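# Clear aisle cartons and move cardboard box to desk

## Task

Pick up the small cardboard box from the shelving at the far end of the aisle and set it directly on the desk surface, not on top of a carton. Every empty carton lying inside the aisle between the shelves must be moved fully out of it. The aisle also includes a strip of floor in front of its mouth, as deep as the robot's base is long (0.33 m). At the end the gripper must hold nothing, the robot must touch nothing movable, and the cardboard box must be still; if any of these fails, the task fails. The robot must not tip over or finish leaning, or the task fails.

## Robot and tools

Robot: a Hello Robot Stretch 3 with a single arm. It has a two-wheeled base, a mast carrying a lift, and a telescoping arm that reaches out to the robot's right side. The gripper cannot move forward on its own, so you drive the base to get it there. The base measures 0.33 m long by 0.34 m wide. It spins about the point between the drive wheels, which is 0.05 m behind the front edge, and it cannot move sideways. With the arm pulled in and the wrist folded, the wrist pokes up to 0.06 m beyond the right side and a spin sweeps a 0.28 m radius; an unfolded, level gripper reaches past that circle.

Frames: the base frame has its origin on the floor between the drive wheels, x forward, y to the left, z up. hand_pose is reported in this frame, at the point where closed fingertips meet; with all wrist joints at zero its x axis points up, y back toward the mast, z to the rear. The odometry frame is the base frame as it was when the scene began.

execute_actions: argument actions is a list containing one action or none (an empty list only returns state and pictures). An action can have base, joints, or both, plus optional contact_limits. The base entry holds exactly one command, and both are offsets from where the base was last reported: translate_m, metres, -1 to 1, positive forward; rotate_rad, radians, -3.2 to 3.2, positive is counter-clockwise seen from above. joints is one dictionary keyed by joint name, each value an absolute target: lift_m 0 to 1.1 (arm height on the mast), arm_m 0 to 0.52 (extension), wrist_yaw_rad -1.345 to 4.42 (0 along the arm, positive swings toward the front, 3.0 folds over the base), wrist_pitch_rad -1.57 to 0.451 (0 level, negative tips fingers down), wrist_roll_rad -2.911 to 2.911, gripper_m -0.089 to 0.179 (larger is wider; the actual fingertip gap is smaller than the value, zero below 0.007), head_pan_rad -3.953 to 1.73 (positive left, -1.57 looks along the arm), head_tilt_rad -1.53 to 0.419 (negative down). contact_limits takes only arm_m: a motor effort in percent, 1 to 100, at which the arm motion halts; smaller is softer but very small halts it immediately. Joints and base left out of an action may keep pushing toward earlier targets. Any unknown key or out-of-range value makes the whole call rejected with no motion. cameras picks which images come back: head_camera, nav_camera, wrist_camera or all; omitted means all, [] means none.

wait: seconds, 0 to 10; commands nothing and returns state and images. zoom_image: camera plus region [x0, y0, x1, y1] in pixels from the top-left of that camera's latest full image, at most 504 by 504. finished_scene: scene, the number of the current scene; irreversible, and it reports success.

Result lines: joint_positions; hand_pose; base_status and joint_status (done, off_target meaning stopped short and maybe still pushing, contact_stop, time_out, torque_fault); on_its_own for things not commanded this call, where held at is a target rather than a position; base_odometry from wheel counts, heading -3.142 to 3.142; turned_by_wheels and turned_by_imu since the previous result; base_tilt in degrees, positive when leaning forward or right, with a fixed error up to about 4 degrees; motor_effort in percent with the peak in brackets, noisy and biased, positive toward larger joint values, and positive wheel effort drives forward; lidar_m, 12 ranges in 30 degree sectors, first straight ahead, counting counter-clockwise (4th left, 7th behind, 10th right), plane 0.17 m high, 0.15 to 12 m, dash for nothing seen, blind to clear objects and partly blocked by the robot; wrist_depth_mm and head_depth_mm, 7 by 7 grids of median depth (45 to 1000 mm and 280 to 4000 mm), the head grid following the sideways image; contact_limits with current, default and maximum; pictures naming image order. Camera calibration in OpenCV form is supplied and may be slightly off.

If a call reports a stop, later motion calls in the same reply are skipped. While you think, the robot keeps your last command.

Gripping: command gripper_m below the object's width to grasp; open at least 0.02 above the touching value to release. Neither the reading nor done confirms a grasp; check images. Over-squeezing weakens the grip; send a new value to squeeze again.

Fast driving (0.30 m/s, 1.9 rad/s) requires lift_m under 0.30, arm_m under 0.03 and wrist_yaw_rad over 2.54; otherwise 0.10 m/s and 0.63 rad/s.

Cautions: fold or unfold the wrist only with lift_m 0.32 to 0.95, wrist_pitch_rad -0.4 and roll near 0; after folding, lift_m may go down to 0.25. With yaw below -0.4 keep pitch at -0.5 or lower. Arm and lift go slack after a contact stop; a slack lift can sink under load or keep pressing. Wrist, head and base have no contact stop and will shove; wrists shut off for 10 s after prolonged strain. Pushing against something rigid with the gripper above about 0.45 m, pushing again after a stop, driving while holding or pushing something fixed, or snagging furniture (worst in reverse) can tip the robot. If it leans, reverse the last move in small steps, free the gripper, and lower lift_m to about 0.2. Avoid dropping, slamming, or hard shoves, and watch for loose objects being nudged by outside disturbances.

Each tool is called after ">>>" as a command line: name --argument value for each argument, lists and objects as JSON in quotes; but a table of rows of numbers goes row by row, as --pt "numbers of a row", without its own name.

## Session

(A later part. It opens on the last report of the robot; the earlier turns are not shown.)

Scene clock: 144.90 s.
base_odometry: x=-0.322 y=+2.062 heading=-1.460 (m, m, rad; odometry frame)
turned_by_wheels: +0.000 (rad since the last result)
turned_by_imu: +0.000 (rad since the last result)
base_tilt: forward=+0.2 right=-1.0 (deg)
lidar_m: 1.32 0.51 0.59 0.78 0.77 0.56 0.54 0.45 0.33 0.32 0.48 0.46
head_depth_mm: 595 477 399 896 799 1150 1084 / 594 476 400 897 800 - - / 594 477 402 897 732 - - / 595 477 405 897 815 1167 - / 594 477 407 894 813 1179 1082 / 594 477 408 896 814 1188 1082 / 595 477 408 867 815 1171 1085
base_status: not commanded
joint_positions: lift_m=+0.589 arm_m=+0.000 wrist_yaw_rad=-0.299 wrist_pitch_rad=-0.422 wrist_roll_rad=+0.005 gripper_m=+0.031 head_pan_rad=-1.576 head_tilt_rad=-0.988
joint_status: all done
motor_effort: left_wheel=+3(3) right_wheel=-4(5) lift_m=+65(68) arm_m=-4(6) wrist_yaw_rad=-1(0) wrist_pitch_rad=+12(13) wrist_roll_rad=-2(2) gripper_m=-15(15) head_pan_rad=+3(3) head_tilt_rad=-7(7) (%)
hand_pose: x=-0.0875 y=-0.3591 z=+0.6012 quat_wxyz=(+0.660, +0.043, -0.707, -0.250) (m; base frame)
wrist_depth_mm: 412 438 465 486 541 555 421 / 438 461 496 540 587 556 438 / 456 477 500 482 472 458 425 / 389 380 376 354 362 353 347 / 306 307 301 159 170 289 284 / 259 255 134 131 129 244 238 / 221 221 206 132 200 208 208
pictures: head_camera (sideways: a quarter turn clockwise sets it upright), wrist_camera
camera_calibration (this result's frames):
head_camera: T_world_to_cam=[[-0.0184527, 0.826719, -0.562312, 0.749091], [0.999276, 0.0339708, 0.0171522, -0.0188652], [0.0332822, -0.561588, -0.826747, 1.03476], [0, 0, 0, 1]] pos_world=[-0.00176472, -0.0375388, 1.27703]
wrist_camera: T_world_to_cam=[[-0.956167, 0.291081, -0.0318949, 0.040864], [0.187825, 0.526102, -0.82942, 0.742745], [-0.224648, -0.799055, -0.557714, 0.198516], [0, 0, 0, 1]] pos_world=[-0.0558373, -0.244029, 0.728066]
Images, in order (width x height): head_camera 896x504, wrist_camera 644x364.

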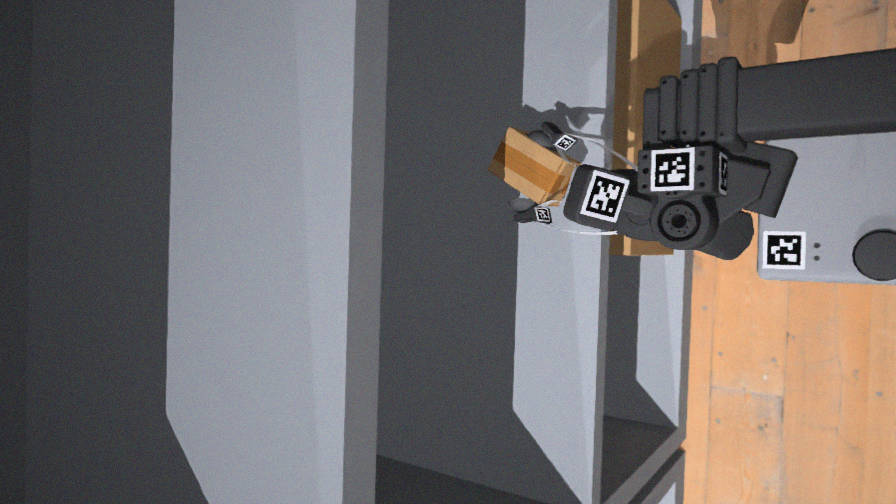

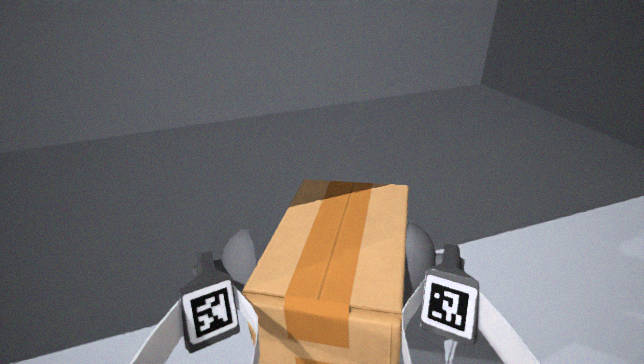

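Held. Fold and drive out.

>>> execute_actions --actions '[{"joints":{"wrist_yaw_rad":2.65,"head_pan_rad":0,"head_tilt_rad":-0.6}}]' --cameras '[]'

>>> execute_actions --actions '[{"base":{"translate_m":0.25},"joints":{"lift_m":0.29}}]' --cameras '["wrist_camera"]'

>>> execute_actions --actions '[{"base":{"translate_m":1.0}}]' --cameras '["head_camera","nav_camera"]'

Scene clock: 147.60 s.
base_odometry: x=-0.322 y=+2.062 heading=-1.460 (m, m, rad; odometry frame)
turned_by_wheels: +0.000 (rad since the last result)
turned_by_imu: +0.000 (rad since the last result)
base_tilt: forward=+0.2 right=-1.1 (deg)
lidar_m: 1.32 0.51 0.59 0.78 0.76 0.56 0.54 0.45 0.33 0.32 0.48 0.46
head_depth_mm: 1008 975 1283 1369 1042 917 873 / 3575 3783 2852 1436 1399 1318 1173 / 3573 3982 3390 2334 1767 1433 1192 / 3563 - 3330 2313 1764 1427 1199 / 3602 - 3349 2295 1761 1424 1190 / 3529 1199 1354 1406 1599 1328 1175 / 1059 1141 935 939 923 957 947
base_status: not commanded
joint_positions: lift_m=+0.589 arm_m=+0.000 wrist_yaw_rad=+2.648 wrist_pitch_rad=-0.422 wrist_roll_rad=+0.005 gripper_m=+0.031 head_pan_rad=-0.007 head_tilt_rad=-0.606
joint_status: all done
motor_effort: left_wheel=+3(3) right_wheel=-4(4) lift_m=+65(65) arm_m=-4(4) wrist_yaw_rad=+3(4) wrist_pitch_rad=+12(12) wrist_roll_rad=-2(2) gripper_m=-15(15) head_pan_rad=+4(49) head_tilt_rad=+4(31) (%)
hand_pose: x=+0.0849 y=+0.0520 z=+0.6012 quat_wxyz=(+0.313, +0.708, -0.026, +0.633) (m; base frame)
wrist_depth_mm: 643 724 855 779 519 597 682 / 675 761 904 851 550 641 756 / - - - 917 590 903 - / 789 888 - 806 648 794 - / 868 924 - 159 169 918 - / 893 960 134 132 129 947 944 / - 832 775 133 765 798 804
pictures: none
No camera images: the call's "cameras" was empty. Leave "cameras" out to get every camera's image.

Scene clock: 151.73 s.
base_odometry: x=-0.295 y=+1.813 heading=-1.460 (m, m, rad; odometry frame)
turned_by_wheels: +0.000 (rad since the last result)
turned_by_imu: +0.000 (rad since the last result)
base_tilt: forward=+0.3 right=-1.0 (deg)
lidar_m: 3.50 0.45 0.34 0.65 0.81 0.82 0.79 0.45 0.40 0.35 0.32 0.53
head_depth_mm: 3286 951 1054 1182 1046 917 921 / 3351 3732 3387 2237 1459 1318 1158 / 3389 3718 3389 2332 1782 1429 1197 / 3368 3787 3360 2319 1767 1426 1197 / 3390 3761 3370 2314 1761 1429 1194 / 3446 3790 3132 1241 1460 1370 1180 / 856 937 941 1150 909 958 940
base_status: done
joint_positions: lift_m=+0.291 arm_m=+0.000 wrist_yaw_rad=+2.648 wrist_pitch_rad=-0.422 wrist_roll_rad=+0.005 gripper_m=+0.031 head_pan_rad=-0.007 head_tilt_rad=-0.605
joint_status: all done
motor_effort: left_wheel=+3(8) right_wheel=-5(8) lift_m=+25(63) arm_m=-4(4) wrist_yaw_rad=+2(3) wrist_pitch_rad=+13(13) wrist_roll_rad=-2(2) gripper_m=-15(15) head_pan_rad=+4(4) head_tilt_rad=+3(3) (%)
hand_pose: x=+0.0847 y=+0.0520 z=+0.3023 quat_wxyz=(+0.313, +0.708, -0.026, +0.633) (m; base frame)
wrist_depth_mm: 944 - 471 445 500 561 853 / 686 - 544 443 505 602 882 / 735 931 685 481 544 662 899 / 757 821 779 451 608 735 780 / 695 682 675 159 169 636 638 / 591 572 134 132 130 546 536 / - 496 - 131 443 472 463
pictures: wrist_camera
camera_calibration (this result's frames):
wrist_camera: T_world_to_cam=[[0.881996, -0.470176, -0.0318915, -0.0398572], [-0.286026, -0.480311, -0.82915, 0.338599], [0.374529, 0.740429, -0.558115, 0.268341], [0, 0, 0, 1]] pos_world=[0.0315004, -0.0547948, 0.429244]
Images, in order (width x height): wrist_camera 644x364.

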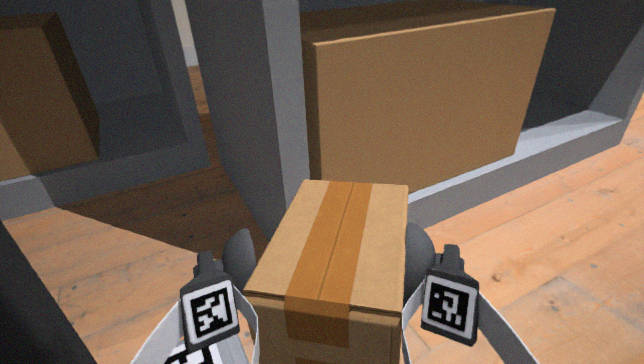

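Scene clock: 156.83 s.
base_odometry: x=-0.184 y=+0.820 heading=-1.460 (m, m, rad; odometry frame)
turned_by_wheels: +0.000 (rad since the last result)
turned_by_imu: +0.002 (rad since the last result)
base_tilt: forward=+0.2 right=-1.1 (deg)
lidar_m: 2.51 0.70 0.51 0.29 0.46 0.46 1.28 0.47 0.37 0.32 1.97 2.69
head_depth_mm: 2490 2633 2999 2344 1797 1435 1206 / 2489 2669 2992 2347 1769 1436 1199 / 2496 2672 3040 2339 1768 1429 1199 / 2498 2679 3051 2328 1770 1425 1193 / 2517 2700 3050 2305 1769 1429 1196 / 2537 2816 3082 2297 1761 1427 1191 / 2532 2813 3068 2287 1754 1415 1186
base_status: done
joint_positions: lift_m=+0.291 arm_m=+0.000 wrist_yaw_rad=+2.649 wrist_pitch_rad=-0.423 wrist_roll_rad=+0.005 gripper_m=+0.031 head_pan_rad=-0.007 head_tilt_rad=-0.605
joint_status: not commanded
motor_effort: left_wheel=+3(10) right_wheel=-4(10) lift_m=+25(25) arm_m=-4(4) wrist_yaw_rad=+2(2) wrist_pitch_rad=+13(13) wrist_roll_rad=-2(2) gripper_m=-15(15) head_pan_rad=+4(4) head_tilt_rad=+2(2) (%)
hand_pose: x=+0.0847 y=+0.0520 z=+0.3022 quat_wxyz=(+0.313, +0.708, -0.025, +0.633) (m; base frame)
wrist_depth_mm: 618 302 - - - - - / 637 698 - - 885 - - / 681 750 671 699 851 - 993 / 689 705 651 680 809 800 804 / 572 554 508 159 169 633 641 / 482 467 134 131 130 544 536 / - 428 - 132 441 464 457
pictures: head_camera (sideways: a quarter turn clockwise sets it upright), nav_camera (sideways: a quarter turn counterclockwise sets it upright)
camera_calibration (this result's frames):
head_camera: T_world_to_cam=[[-0.556805, -0.0192808, -0.830419, 1.10177], [-0.0362398, 0.999343, 0.00109628, 0.00834989], [0.829852, 0.0307046, -0.557138, 0.679247], [0, 0, 0, 1]] pos_world=[0.0501007, -0.00795736, 1.29336]
nav_camera: T_world_to_cam=[[0.572194, -0.051761, 0.818484, -1.02541], [-0.0721703, -0.997313, -0.0126167, 0.0630866], [0.816937, -0.051851, -0.574391, 0.697888], [0, 0, 0, 1]] pos_world=[0.0211558, 0.046027, 1.24094]
Images, in order (width x height): head_camera 896x504, nav_camera 672x504.

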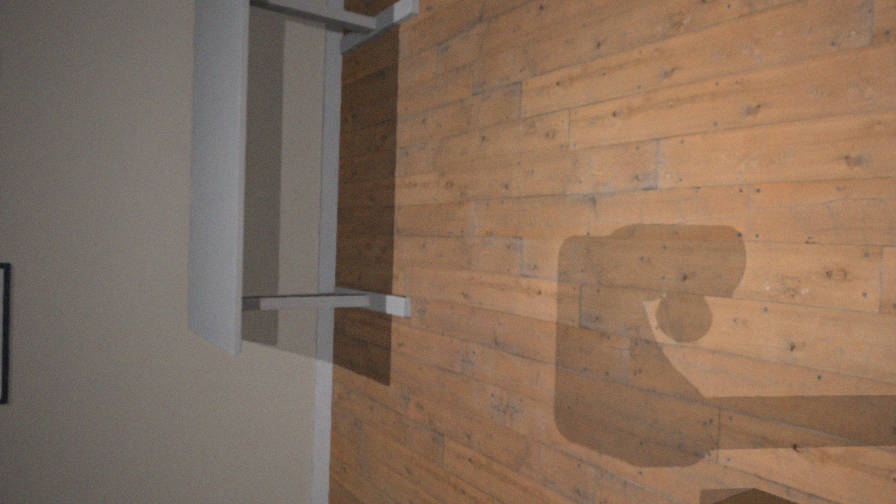

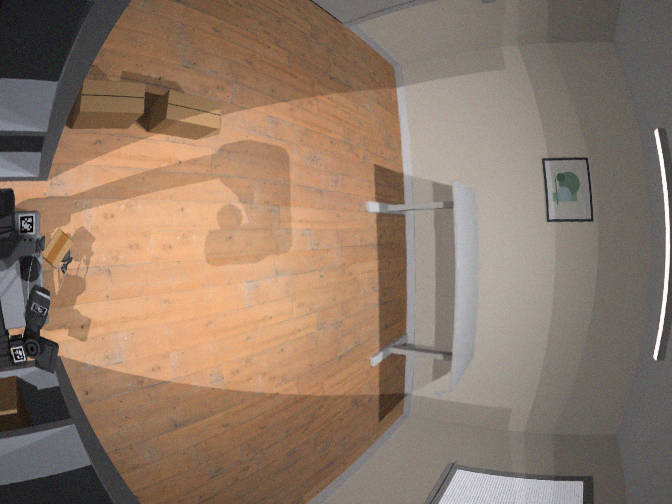

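>>> execute_actions --actions '[{"base":{"translate_m":1.0}}]' --cameras '["head_camera"]'

>>> execute_actions --actions '[{"base":{"translate_m":0.55}}]' --cameras '["head_camera"]'

>>> execute_actions --actions '[{"base":{"rotate_rad":1.575},"joints":{"head_pan_rad":-1.57,"head_tilt_rad":-0.7}}]' --cameras '[]'

>>> execute_actions --actions '[{"joints":{"lift_m":0.79,"wrist_yaw_rad":0,"arm_m":0.1}}]' --cameras '["head_camera","wrist_camera"]'

Scene clock: 162.50 s.
base_odometry: x=-0.073 y=-0.174 heading=-1.459 (m, m, rad; odometry frame)
turned_by_wheels: +0.000 (rad since the last result)
turned_by_imu: +0.002 (rad since the last result)
base_tilt: forward=+0.3 right=-1.1 (deg)
lidar_m: 1.52 2.06 1.89 1.83 0.62 0.70 1.31 0.99 1.98 1.91 2.00 1.80
head_depth_mm: 1625 1802 1505 2231 1783 1439 1203 / 1633 1810 1490 2238 1777 1431 1199 / 1632 1827 1487 2231 1774 1424 1198 / 1639 1825 1478 2216 1770 1427 1198 / 1654 1837 1463 2124 1773 1424 1194 / 1657 1852 1559 2242 1763 1420 1189 / 1660 1846 2090 2261 1754 1414 1184
base_status: done
joint_positions: lift_m=+0.291 arm_m=+0.000 wrist_yaw_rad=+2.649 wrist_pitch_rad=-0.423 wrist_roll_rad=+0.005 gripper_m=+0.031 head_pan_rad=-0.007 head_tilt_rad=-0.605
joint_status: not commanded
motor_effort: left_wheel=+2(9) right_wheel=-4(9) lift_m=+25(25) arm_m=-4(4) wrist_yaw_rad=+2(2) wrist_pitch_rad=+13(13) wrist_roll_rad=-2(2) gripper_m=-15(14) head_pan_rad=+3(3) head_tilt_rad=+2(2) (%)
hand_pose: x=+0.0846 y=+0.0520 z=+0.3022 quat_wxyz=(+0.313, +0.708, -0.025, +0.633) (m; base frame)
wrist_depth_mm: - - - - - - - / - - - - - - - / - - - - - - - / 884 863 859 767 806 804 773 / 691 698 675 159 169 646 638 / 590 578 134 132 129 544 536 / - 501 - 132 451 471 464
pictures: head_camera (sideways: a quarter turn clockwise sets it upright)
camera_calibration (this result's frames):
head_camera: T_world_to_cam=[[-0.556743, -0.0192954, -0.830461, 1.10183], [-0.0362652, 0.999342, 0.00109307, 0.00835422], [0.829893, 0.0307254, -0.557076, 0.679166], [0, 0, 0, 1]] pos_world=[0.0501015, -0.00795625, 1.29336]
Images, in order (width x height): head_camera 896x504.

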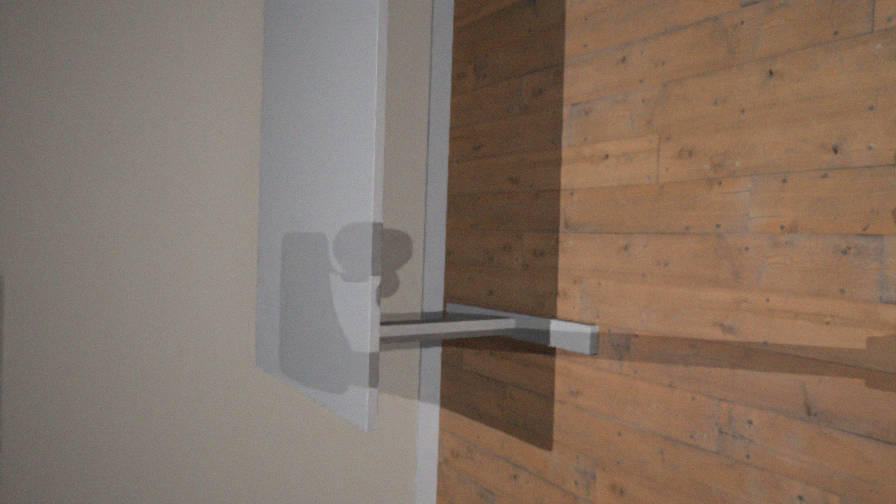

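Scene clock: 165.97 s.
base_odometry: x=-0.011 y=-0.721 heading=-1.459 (m, m, rad; odometry frame)
turned_by_wheels: +0.000 (rad since the last result)
turned_by_imu: +0.001 (rad since the last result)
base_tilt: forward=+0.2 right=-1.1 (deg)
lidar_m: 0.98 1.48 1.87 1.82 1.92 0.94 1.50 1.54 1.99 1.92 1.37 1.40
head_depth_mm: 1158 1280 1391 1029 873 1439 1205 / 1158 1295 1400 1027 871 1435 1201 / 1164 1291 1394 1024 870 1427 1201 / 1169 1302 1386 1016 867 1434 1197 / 1171 1304 1402 1015 863 1422 1189 / 1178 1312 1411 1011 1329 1419 1189 / 1178 1318 1490 1056 1593 1414 1187
base_status: done
joint_positions: lift_m=+0.291 arm_m=+0.000 wrist_yaw_rad=+2.649 wrist_pitch_rad=-0.423 wrist_roll_rad=+0.005 gripper_m=+0.031 head_pan_rad=-0.007 head_tilt_rad=-0.605
joint_status: not commanded
motor_effort: left_wheel=+2(10) right_wheel=-4(8) lift_m=+25(25) arm_m=-4(4) wrist_yaw_rad=+1(2) wrist_pitch_rad=+13(13) wrist_roll_rad=-2(2) gripper_m=-15(15) head_pan_rad=+4(4) head_tilt_rad=+2(2) (%)
hand_pose: x=+0.0846 y=+0.0520 z=+0.3022 quat_wxyz=(+0.313, +0.708, -0.025, +0.633) (m; base frame)
wrist_depth_mm: - - - - - - - / - - - - - - - / - - - - - - - / 873 853 841 786 802 783 745 / 705 679 671 158 169 640 628 / 581 574 134 132 130 544 543 / - 490 - 132 443 464 468
pictures: head_camera (sideways: a quarter turn clockwise sets it upright)
camera_calibration (this result's frames):
head_camera: T_world_to_cam=[[-0.556732, -0.0193018, -0.830468, 1.10183], [-0.0362766, 0.999341, 0.00109249, 0.00835505], [0.8299, 0.0307348, -0.557065, 0.679152], [0, 0, 0, 1]] pos_world=[0.0501017, -0.00795575, 1.29336]
Images, in order (width x height): head_camera 896x504.

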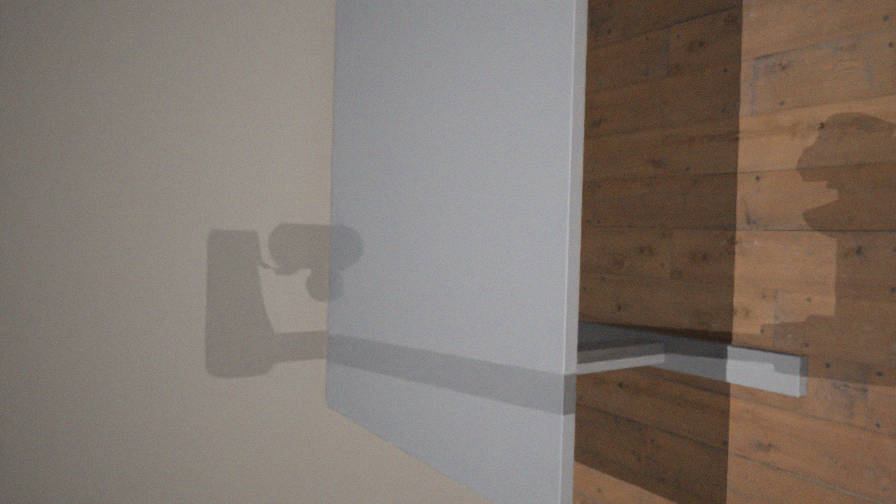

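Scene clock: 168.17 s.
base_odometry: x=-0.011 y=-0.721 heading=+0.116 (m, m, rad; odometry frame)
turned_by_wheels: +1.575 (rad since the last result)
turned_by_imu: +1.566 (rad since the last result)
base_tilt: forward=+0.2 right=-1.1 (deg)
lidar_m: 1.82 1.92 0.94 1.50 1.54 1.98 1.92 1.37 1.40 0.98 1.48 1.87
head_depth_mm: 1168 1316 1229 907 1589 1355 1160 / 1174 1320 1224 904 1585 1357 1155 / 1177 1325 1218 902 1587 1356 1155 / 1187 1339 1214 899 1634 1352 1151 / 1192 1349 1208 900 1543 1347 1149 / 1197 1353 1206 894 1637 1340 1151 / 1205 1357 1543 895 1614 1347 1148
base_status: done
joint_positions: lift_m=+0.291 arm_m=+0.000 wrist_yaw_rad=+2.649 wrist_pitch_rad=-0.423 wrist_roll_rad=+0.005 gripper_m=+0.031 head_pan_rad=-1.563 head_tilt_rad=-0.692
joint_status: all done
motor_effort: left_wheel=-2(7) right_wheel=+4(15) lift_m=+25(25) arm_m=-4(4) wrist_yaw_rad=+2(2) wrist_pitch_rad=+13(13) wrist_roll_rad=-2(2) gripper_m=-15(14) head_pan_rad=-4(48) head_tilt_rad=-5(16) (%)
hand_pose: x=+0.0846 y=+0.0520 z=+0.3022 quat_wxyz=(+0.313, +0.708, -0.025, +0.633) (m; base frame)
wrist_depth_mm: - - - - - - - / - - - - - - - / - - - - - - - / 884 870 855 791 810 777 774 / 704 682 684 159 169 632 635 / 586 578 134 132 130 541 536 / - 499 - 132 447 463 463
pictures: none
No camera images: the call's "cameras" was empty. Leave "cameras" out to get every camera's image.

Scene clock: 173.53 s.
base_odometry: x=-0.011 y=-0.721 heading=+0.116 (m, m, rad; odometry frame)
turned_by_wheels: +0.000 (rad since the last result)
turned_by_imu: -0.001 (rad since the last result)
base_tilt: forward=+0.3 right=-1.0 (deg)
lidar_m: 1.82 1.92 0.94 1.50 1.54 1.99 1.93 1.37 1.40 0.98 1.48 1.87
head_depth_mm: 1168 1310 1226 906 1643 - - / 1169 1316 1221 906 1690 - 1130 / 1179 1332 1218 902 815 - 1156 / 1186 1338 1210 899 1585 1350 1155 / 1185 1344 1213 897 1541 1342 1152 / 1196 1350 1208 897 1623 1349 1149 / 1202 1368 1536 893 1630 1347 1149
base_status: not commanded
joint_positions: lift_m=+0.789 arm_m=+0.100 wrist_yaw_rad=+0.002 wrist_pitch_rad=-0.423 wrist_roll_rad=+0.005 gripper_m=+0.031 head_pan_rad=-1.563 head_tilt_rad=-0.692
joint_status: all done
motor_effort: left_wheel=-2(2) right_wheel=+4(4) lift_m=+65(70) arm_m=+3(4) wrist_yaw_rad=-2(4) wrist_pitch_rad=+13(13) wrist_roll_rad=-2(2) gripper_m=-14(14) head_pan_rad=-4(4) head_tilt_rad=-5(6) (%)
hand_pose: x=-0.0211 y=-0.4686 z=+0.8010 quat_wxyz=(+0.690, +0.149, -0.693, -0.148) (m; base frame)
wrist_depth_mm: - - - - - - 988 / - - 776 741 728 699 675 / - 547 521 511 503 496 481 / 418 406 399 390 386 379 371 / 344 348 342 160 170 - - / - - 134 132 129 - - / - - - 132 996 - -
pictures: head_camera (sideways: a quarter turn clockwise sets it upright), wrist_camera
camera_calibration (this result's frames):
head_camera: T_world_to_cam=[[-0.0280495, 0.626412, -0.778987, 1.0315], [0.9987, 0.050738, 0.00483946, -0.00283614], [0.0425557, -0.777839, -0.627021, 0.774963], [0, 0, 0, 1]] pos_world=[-0.00121372, -0.0432021, 1.28945]
wrist_camera: T_world_to_cam=[[-0.999486, -0.00550313, -0.0315883, 0.00243698], [0.0231239, 0.55876, -0.829007, 0.965104], [0.0222124, -0.829311, -0.558346, 0.228965], [0, 0, 0, 1]] pos_world=[-0.0249671, -0.349365, 0.927996]
Images, in order (width x height): head_camera 896x504, wrist_camera 644x364.

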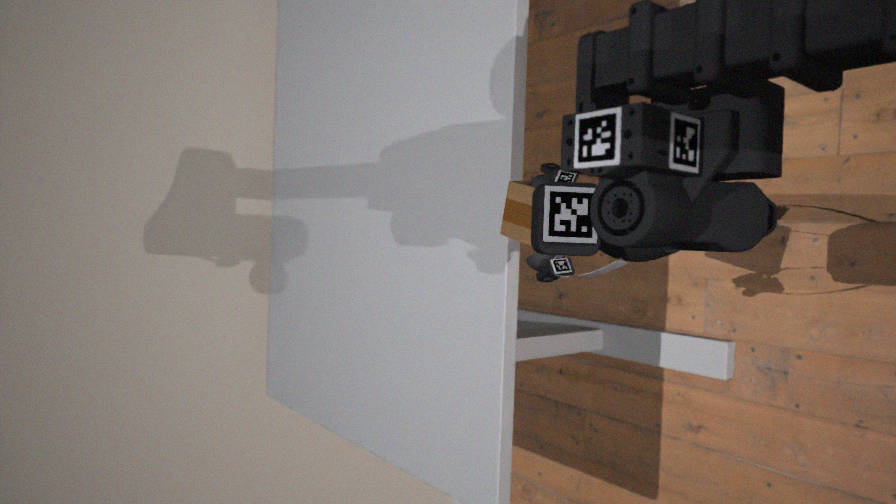

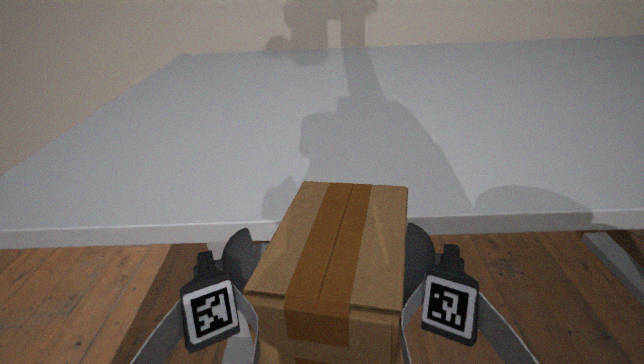

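>>> execute_actions --actions '[{"joints":{"arm_m":0.38,"lift_m":0.765}}]' --cameras '["wrist_camera"]'

Scene clock: 177.03 s.
base_odometry: x=-0.011 y=-0.721 heading=+0.116 (m, m, rad; odometry frame)
turned_by_wheels: +0.000 (rad since the last result)
turned_by_imu: +0.000 (rad since the last result)
base_tilt: forward=+0.2 right=-1.2 (deg)
lidar_m: 1.82 1.93 0.94 1.51 1.55 1.98 1.92 1.37 1.40 0.98 1.48 1.87
head_depth_mm: 1164 1312 1228 907 1597 - - / 1170 1318 1224 942 1567 1323 1156 / 1176 1328 1280 - 1583 1351 1151 / 1184 1340 1216 866 1629 1353 1157 / 1191 1347 1207 895 1544 1343 1156 / 1200 1348 1205 893 1623 1346 1148 / 1201 1363 1541 895 1614 1345 1150
base_status: not commanded
joint_positions: lift_m=+0.766 arm_m=+0.380 wrist_yaw_rad=+0.001 wrist_pitch_rad=-0.423 wrist_roll_rad=+0.005 gripper_m=+0.031 head_pan_rad=-1.563 head_tilt_rad=-0.692
joint_status: all done
motor_effort: left_wheel=-2(2) right_wheel=+4(4) lift_m=+25(61) arm_m=+3(4) wrist_yaw_rad=+0(2) wrist_pitch_rad=+13(13) wrist_roll_rad=-2(2) gripper_m=-14(14) head_pan_rad=-4(4) head_tilt_rad=-4(5) (%)
hand_pose: x=-0.0214 y=-0.7485 z=+0.7772 quat_wxyz=(+0.690, +0.148, -0.693, -0.149) (m; base frame)
wrist_depth_mm: 751 765 768 769 739 751 752 / 824 697 661 658 632 609 591 / 517 478 462 457 438 430 420 / 363 354 351 343 333 330 325 / 290 287 282 160 170 269 266 / 243 240 134 132 129 228 226 / 208 204 193 132 159 195 194
pictures: wrist_camera
camera_calibration (this result's frames):
wrist_camera: T_world_to_cam=[[-0.999492, -0.00414748, -0.0315891, 0.000856971], [0.0238776, 0.558917, -0.82888, 1.10183], [0.0210935, -0.829213, -0.558534, -0.0163182], [0, 0, 0, 1]] pos_world=[-0.0251082, -0.629356, 0.904194]
Images, in order (width x height): wrist_camera 644x364.

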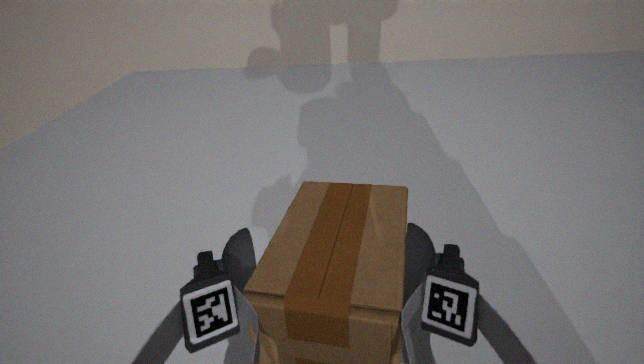

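>>> execute_actions --actions '[{"joints":{"lift_m":0.739}}]' --cameras '[]'

>>> execute_actions --actions '[{"joints":{"gripper_m":0.13}}]' --cameras '["wrist_camera"]'

>>> execute_actions --actions '[{"joints":{"arm_m":0.26,"lift_m":0.77}}]'

Scene clock: 178.30 s.
base_odometry: x=-0.011 y=-0.721 heading=+0.116 (m, m, rad; odometry frame)
turned_by_wheels: +0.000 (rad since the last result)
turned_by_imu: +0.000 (rad since the last result)
base_tilt: forward=+0.3 right=-0.9 (deg)
lidar_m: 1.82 1.91 0.94 1.50 1.54 1.99 1.93 1.38 1.40 0.98 1.48 1.86
head_depth_mm: 1164 1314 1224 909 1592 1409 - / 1171 1319 1220 939 - 1355 1153 / 1177 1328 1219 - 1588 1354 1153 / 1184 1334 1214 885 1642 1351 1152 / 1187 1344 1209 897 1534 1341 1150 / 1195 1354 1207 895 1621 1343 1148 / 1200 1365 1545 894 1618 1349 1151
base_status: not commanded
joint_positions: lift_m=+0.740 arm_m=+0.380 wrist_yaw_rad=+0.001 wrist_pitch_rad=-0.421 wrist_roll_rad=+0.005 gripper_m=+0.031 head_pan_rad=-1.563 head_tilt_rad=-0.692
joint_status: all done
motor_effort: left_wheel=-2(2) right_wheel=+4(4) lift_m=+24(27) arm_m=+3(3) wrist_yaw_rad=+0(0) wrist_pitch_rad=+12(13) wrist_roll_rad=-2(2) gripper_m=-15(15) head_pan_rad=-4(4) head_tilt_rad=-4(5) (%)
hand_pose: x=-0.0214 y=-0.7488 z=+0.7517 quat_wxyz=(+0.690, +0.148, -0.693, -0.148) (m; base frame)
wrist_depth_mm: 769 764 743 754 733 719 739 / 803 608 587 567 544 527 509 / 414 412 395 393 376 370 360 / 314 308 299 287 287 285 281 / 251 245 243 159 168 232 228 / 207 205 136 132 130 196 193 / 178 177 165 132 161 168 167
pictures: none
No camera images: the call's "cameras" was empty. Leave "cameras" out to get every camera's image.

Scene clock: 179.80 s.
base_odometry: x=-0.011 y=-0.721 heading=+0.116 (m, m, rad; odometry frame)
turned_by_wheels: +0.000 (rad since the last result)
turned_by_imu: +0.000 (rad since the last result)
base_tilt: forward=+0.2 right=-0.9 (deg)
lidar_m: 1.82 1.92 0.94 1.51 1.54 1.99 1.92 1.37 1.40 0.98 1.48 1.86
head_depth_mm: 1163 1313 1225 907 1597 1414 - / 1168 1322 1221 940 - 1356 1154 / 1176 1331 1221 - 1593 1361 1154 / 1183 1338 1214 869 1628 1351 1155 / 1186 1343 1214 896 1533 1348 1153 / 1198 1354 1203 896 1627 1348 1150 / 1204 1358 1538 893 1624 1344 1151
base_status: not commanded
joint_positions: lift_m=+0.740 arm_m=+0.380 wrist_yaw_rad=+0.001 wrist_pitch_rad=-0.419 wrist_roll_rad=+0.005 gripper_m=+0.130 head_pan_rad=-1.563 head_tilt_rad=-0.692
joint_status: all done
motor_effort: left_wheel=-2(2) right_wheel=+4(4) lift_m=+24(24) arm_m=+3(3) wrist_yaw_rad=+0(0) wrist_pitch_rad=+11(12) wrist_roll_rad=-2(2) gripper_m=+0(90) head_pan_rad=-4(4) head_tilt_rad=-5(5) (%)
hand_pose: x=-0.0214 y=-0.7491 z=+0.7521 quat_wxyz=(+0.690, +0.147, -0.693, -0.147) (m; base frame)
wrist_depth_mm: 752 766 751 740 752 759 759 / 788 604 587 573 556 538 506 / 421 407 400 392 378 371 363 / 313 308 300 296 292 287 282 / 250 247 243 163 219 240 229 / 207 213 197 136 185 - 194 / 181 171 170 133 167 165 168
pictures: wrist_camera
camera_calibration (this result's frames):
wrist_camera: T_world_to_cam=[[-0.999492, -0.00425232, -0.0315726, -0.000033223], [0.0238946, 0.555408, -0.831235, 1.08052], [0.0210704, -0.831567, -0.555024, -0.0351473], [0, 0, 0, 1]] pos_world=[-0.0251112, -0.629356, 0.878656]
Images, in order (width x height): wrist_camera 644x364.

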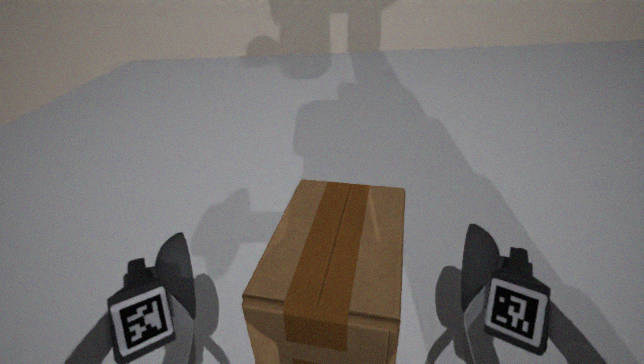

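Scene clock: 181.93 s.
base_odometry: x=-0.011 y=-0.721 heading=+0.116 (m, m, rad; odometry frame)
turned_by_wheels: +0.000 (rad since the last result)
turned_by_imu: +0.000 (rad since the last result)
base_tilt: forward=+0.2 right=-1.0 (deg)
lidar_m: 1.82 1.92 0.94 1.50 1.54 1.99 1.92 1.37 1.40 0.98 1.48 1.86
head_depth_mm: 1160 1311 1225 906 1642 - - / 1169 1322 1219 975 - 1356 1147 / 1177 1330 1223 976 1538 1354 1155 / 1184 1343 1209 935 1589 1350 1152 / 1191 1344 1206 899 1539 1348 1150 / 1197 1349 1208 893 1625 1350 1152 / 1202 1364 1540 892 1619 1344 1147
base_status: not commanded
joint_positions: lift_m=+0.769 arm_m=+0.260 wrist_yaw_rad=+0.001 wrist_pitch_rad=-0.418 wrist_roll_rad=+0.005 gripper_m=+0.130 head_pan_rad=-1.563 head_tilt_rad=-0.692
joint_status: all done
motor_effort: left_wheel=-2(2) right_wheel=+4(4) lift_m=+64(67) arm_m=-4(5) wrist_yaw_rad=-1(1) wrist_pitch_rad=+10(11) wrist_roll_rad=-2(2) gripper_m=+0(0) head_pan_rad=-4(4) head_tilt_rad=-4(5) (%)
hand_pose: x=-0.0214 y=-0.6296 z=+0.7822 quat_wxyz=(+0.690, +0.147, -0.693, -0.147) (m; base frame)
wrist_depth_mm: 882 865 845 859 856 887 853 / 930 811 700 687 656 645 611 / 996 498 479 468 461 449 435 / 376 368 362 259 354 344 338 / 300 298 291 264 283 287 275 / 250 257 242 240 236 - 231 / 214 204 209 208 205 197 199
pictures: head_camera (sideways: a quarter turn clockwise sets it upright), nav_camera (sideways: a quarter turn counterclockwise sets it upright), wrist_camera
camera_calibration (this result's frames):
head_camera: T_world_to_cam=[[-0.0279692, 0.626416, -0.778987, 1.0315], [0.998707, 0.05061, 0.00483946, -0.00283617], [0.042456, -0.777844, -0.627021, 0.774963], [0, 0, 0, 1]] pos_world=[-0.00121925, -0.0432011, 1.28945]
nav_camera: T_world_to_cam=[[-0.0428481, -0.641747, 0.765718, -0.952875], [-0.998269, 0.0584088, -0.00690885, 0.0613038], [-0.040291, -0.764689, -0.643139, 0.79255], [0, 0, 0, 1]] pos_world=[0.0523014, -0.00903136, 1.23978]
wrist_camera: T_world_to_cam=[[-0.999492, -0.00428833, -0.0315685, 0.00139721], [0.0238947, 0.55448, -0.831854, 1.03906], [0.0210714, -0.832186, -0.554096, 0.0797129], [0, 0, 0, 1]] pos_world=[-0.0251111, -0.509795, 0.908556]
Images, in order (width x height): head_camera 896x504, nav_camera 672x504, wrist_camera 644x364.

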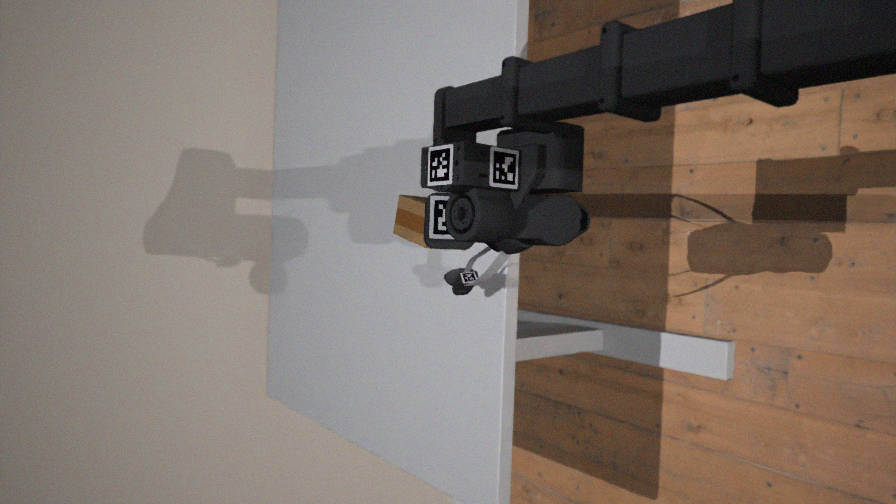

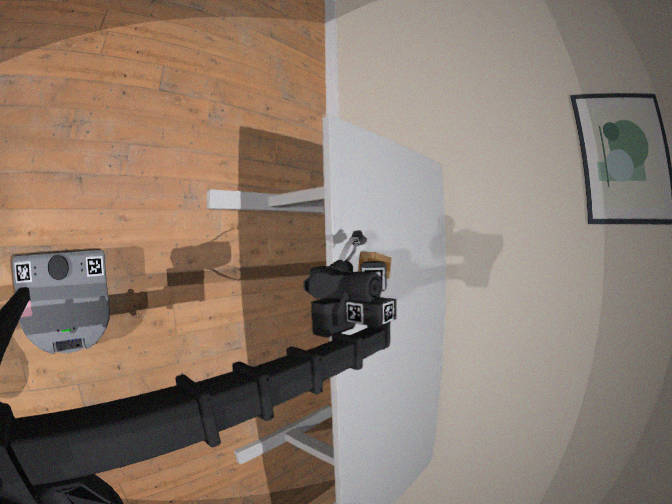

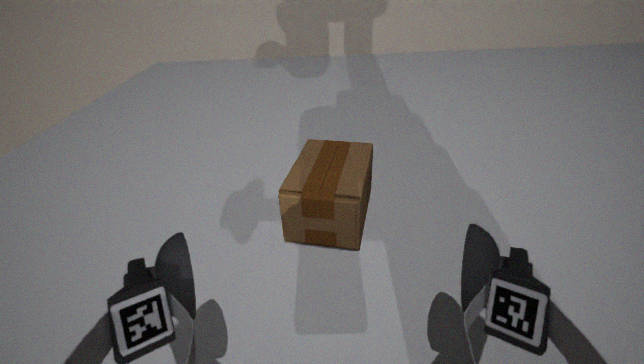

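>>> finished_scene --scene 2

The scene is finished: the task was done.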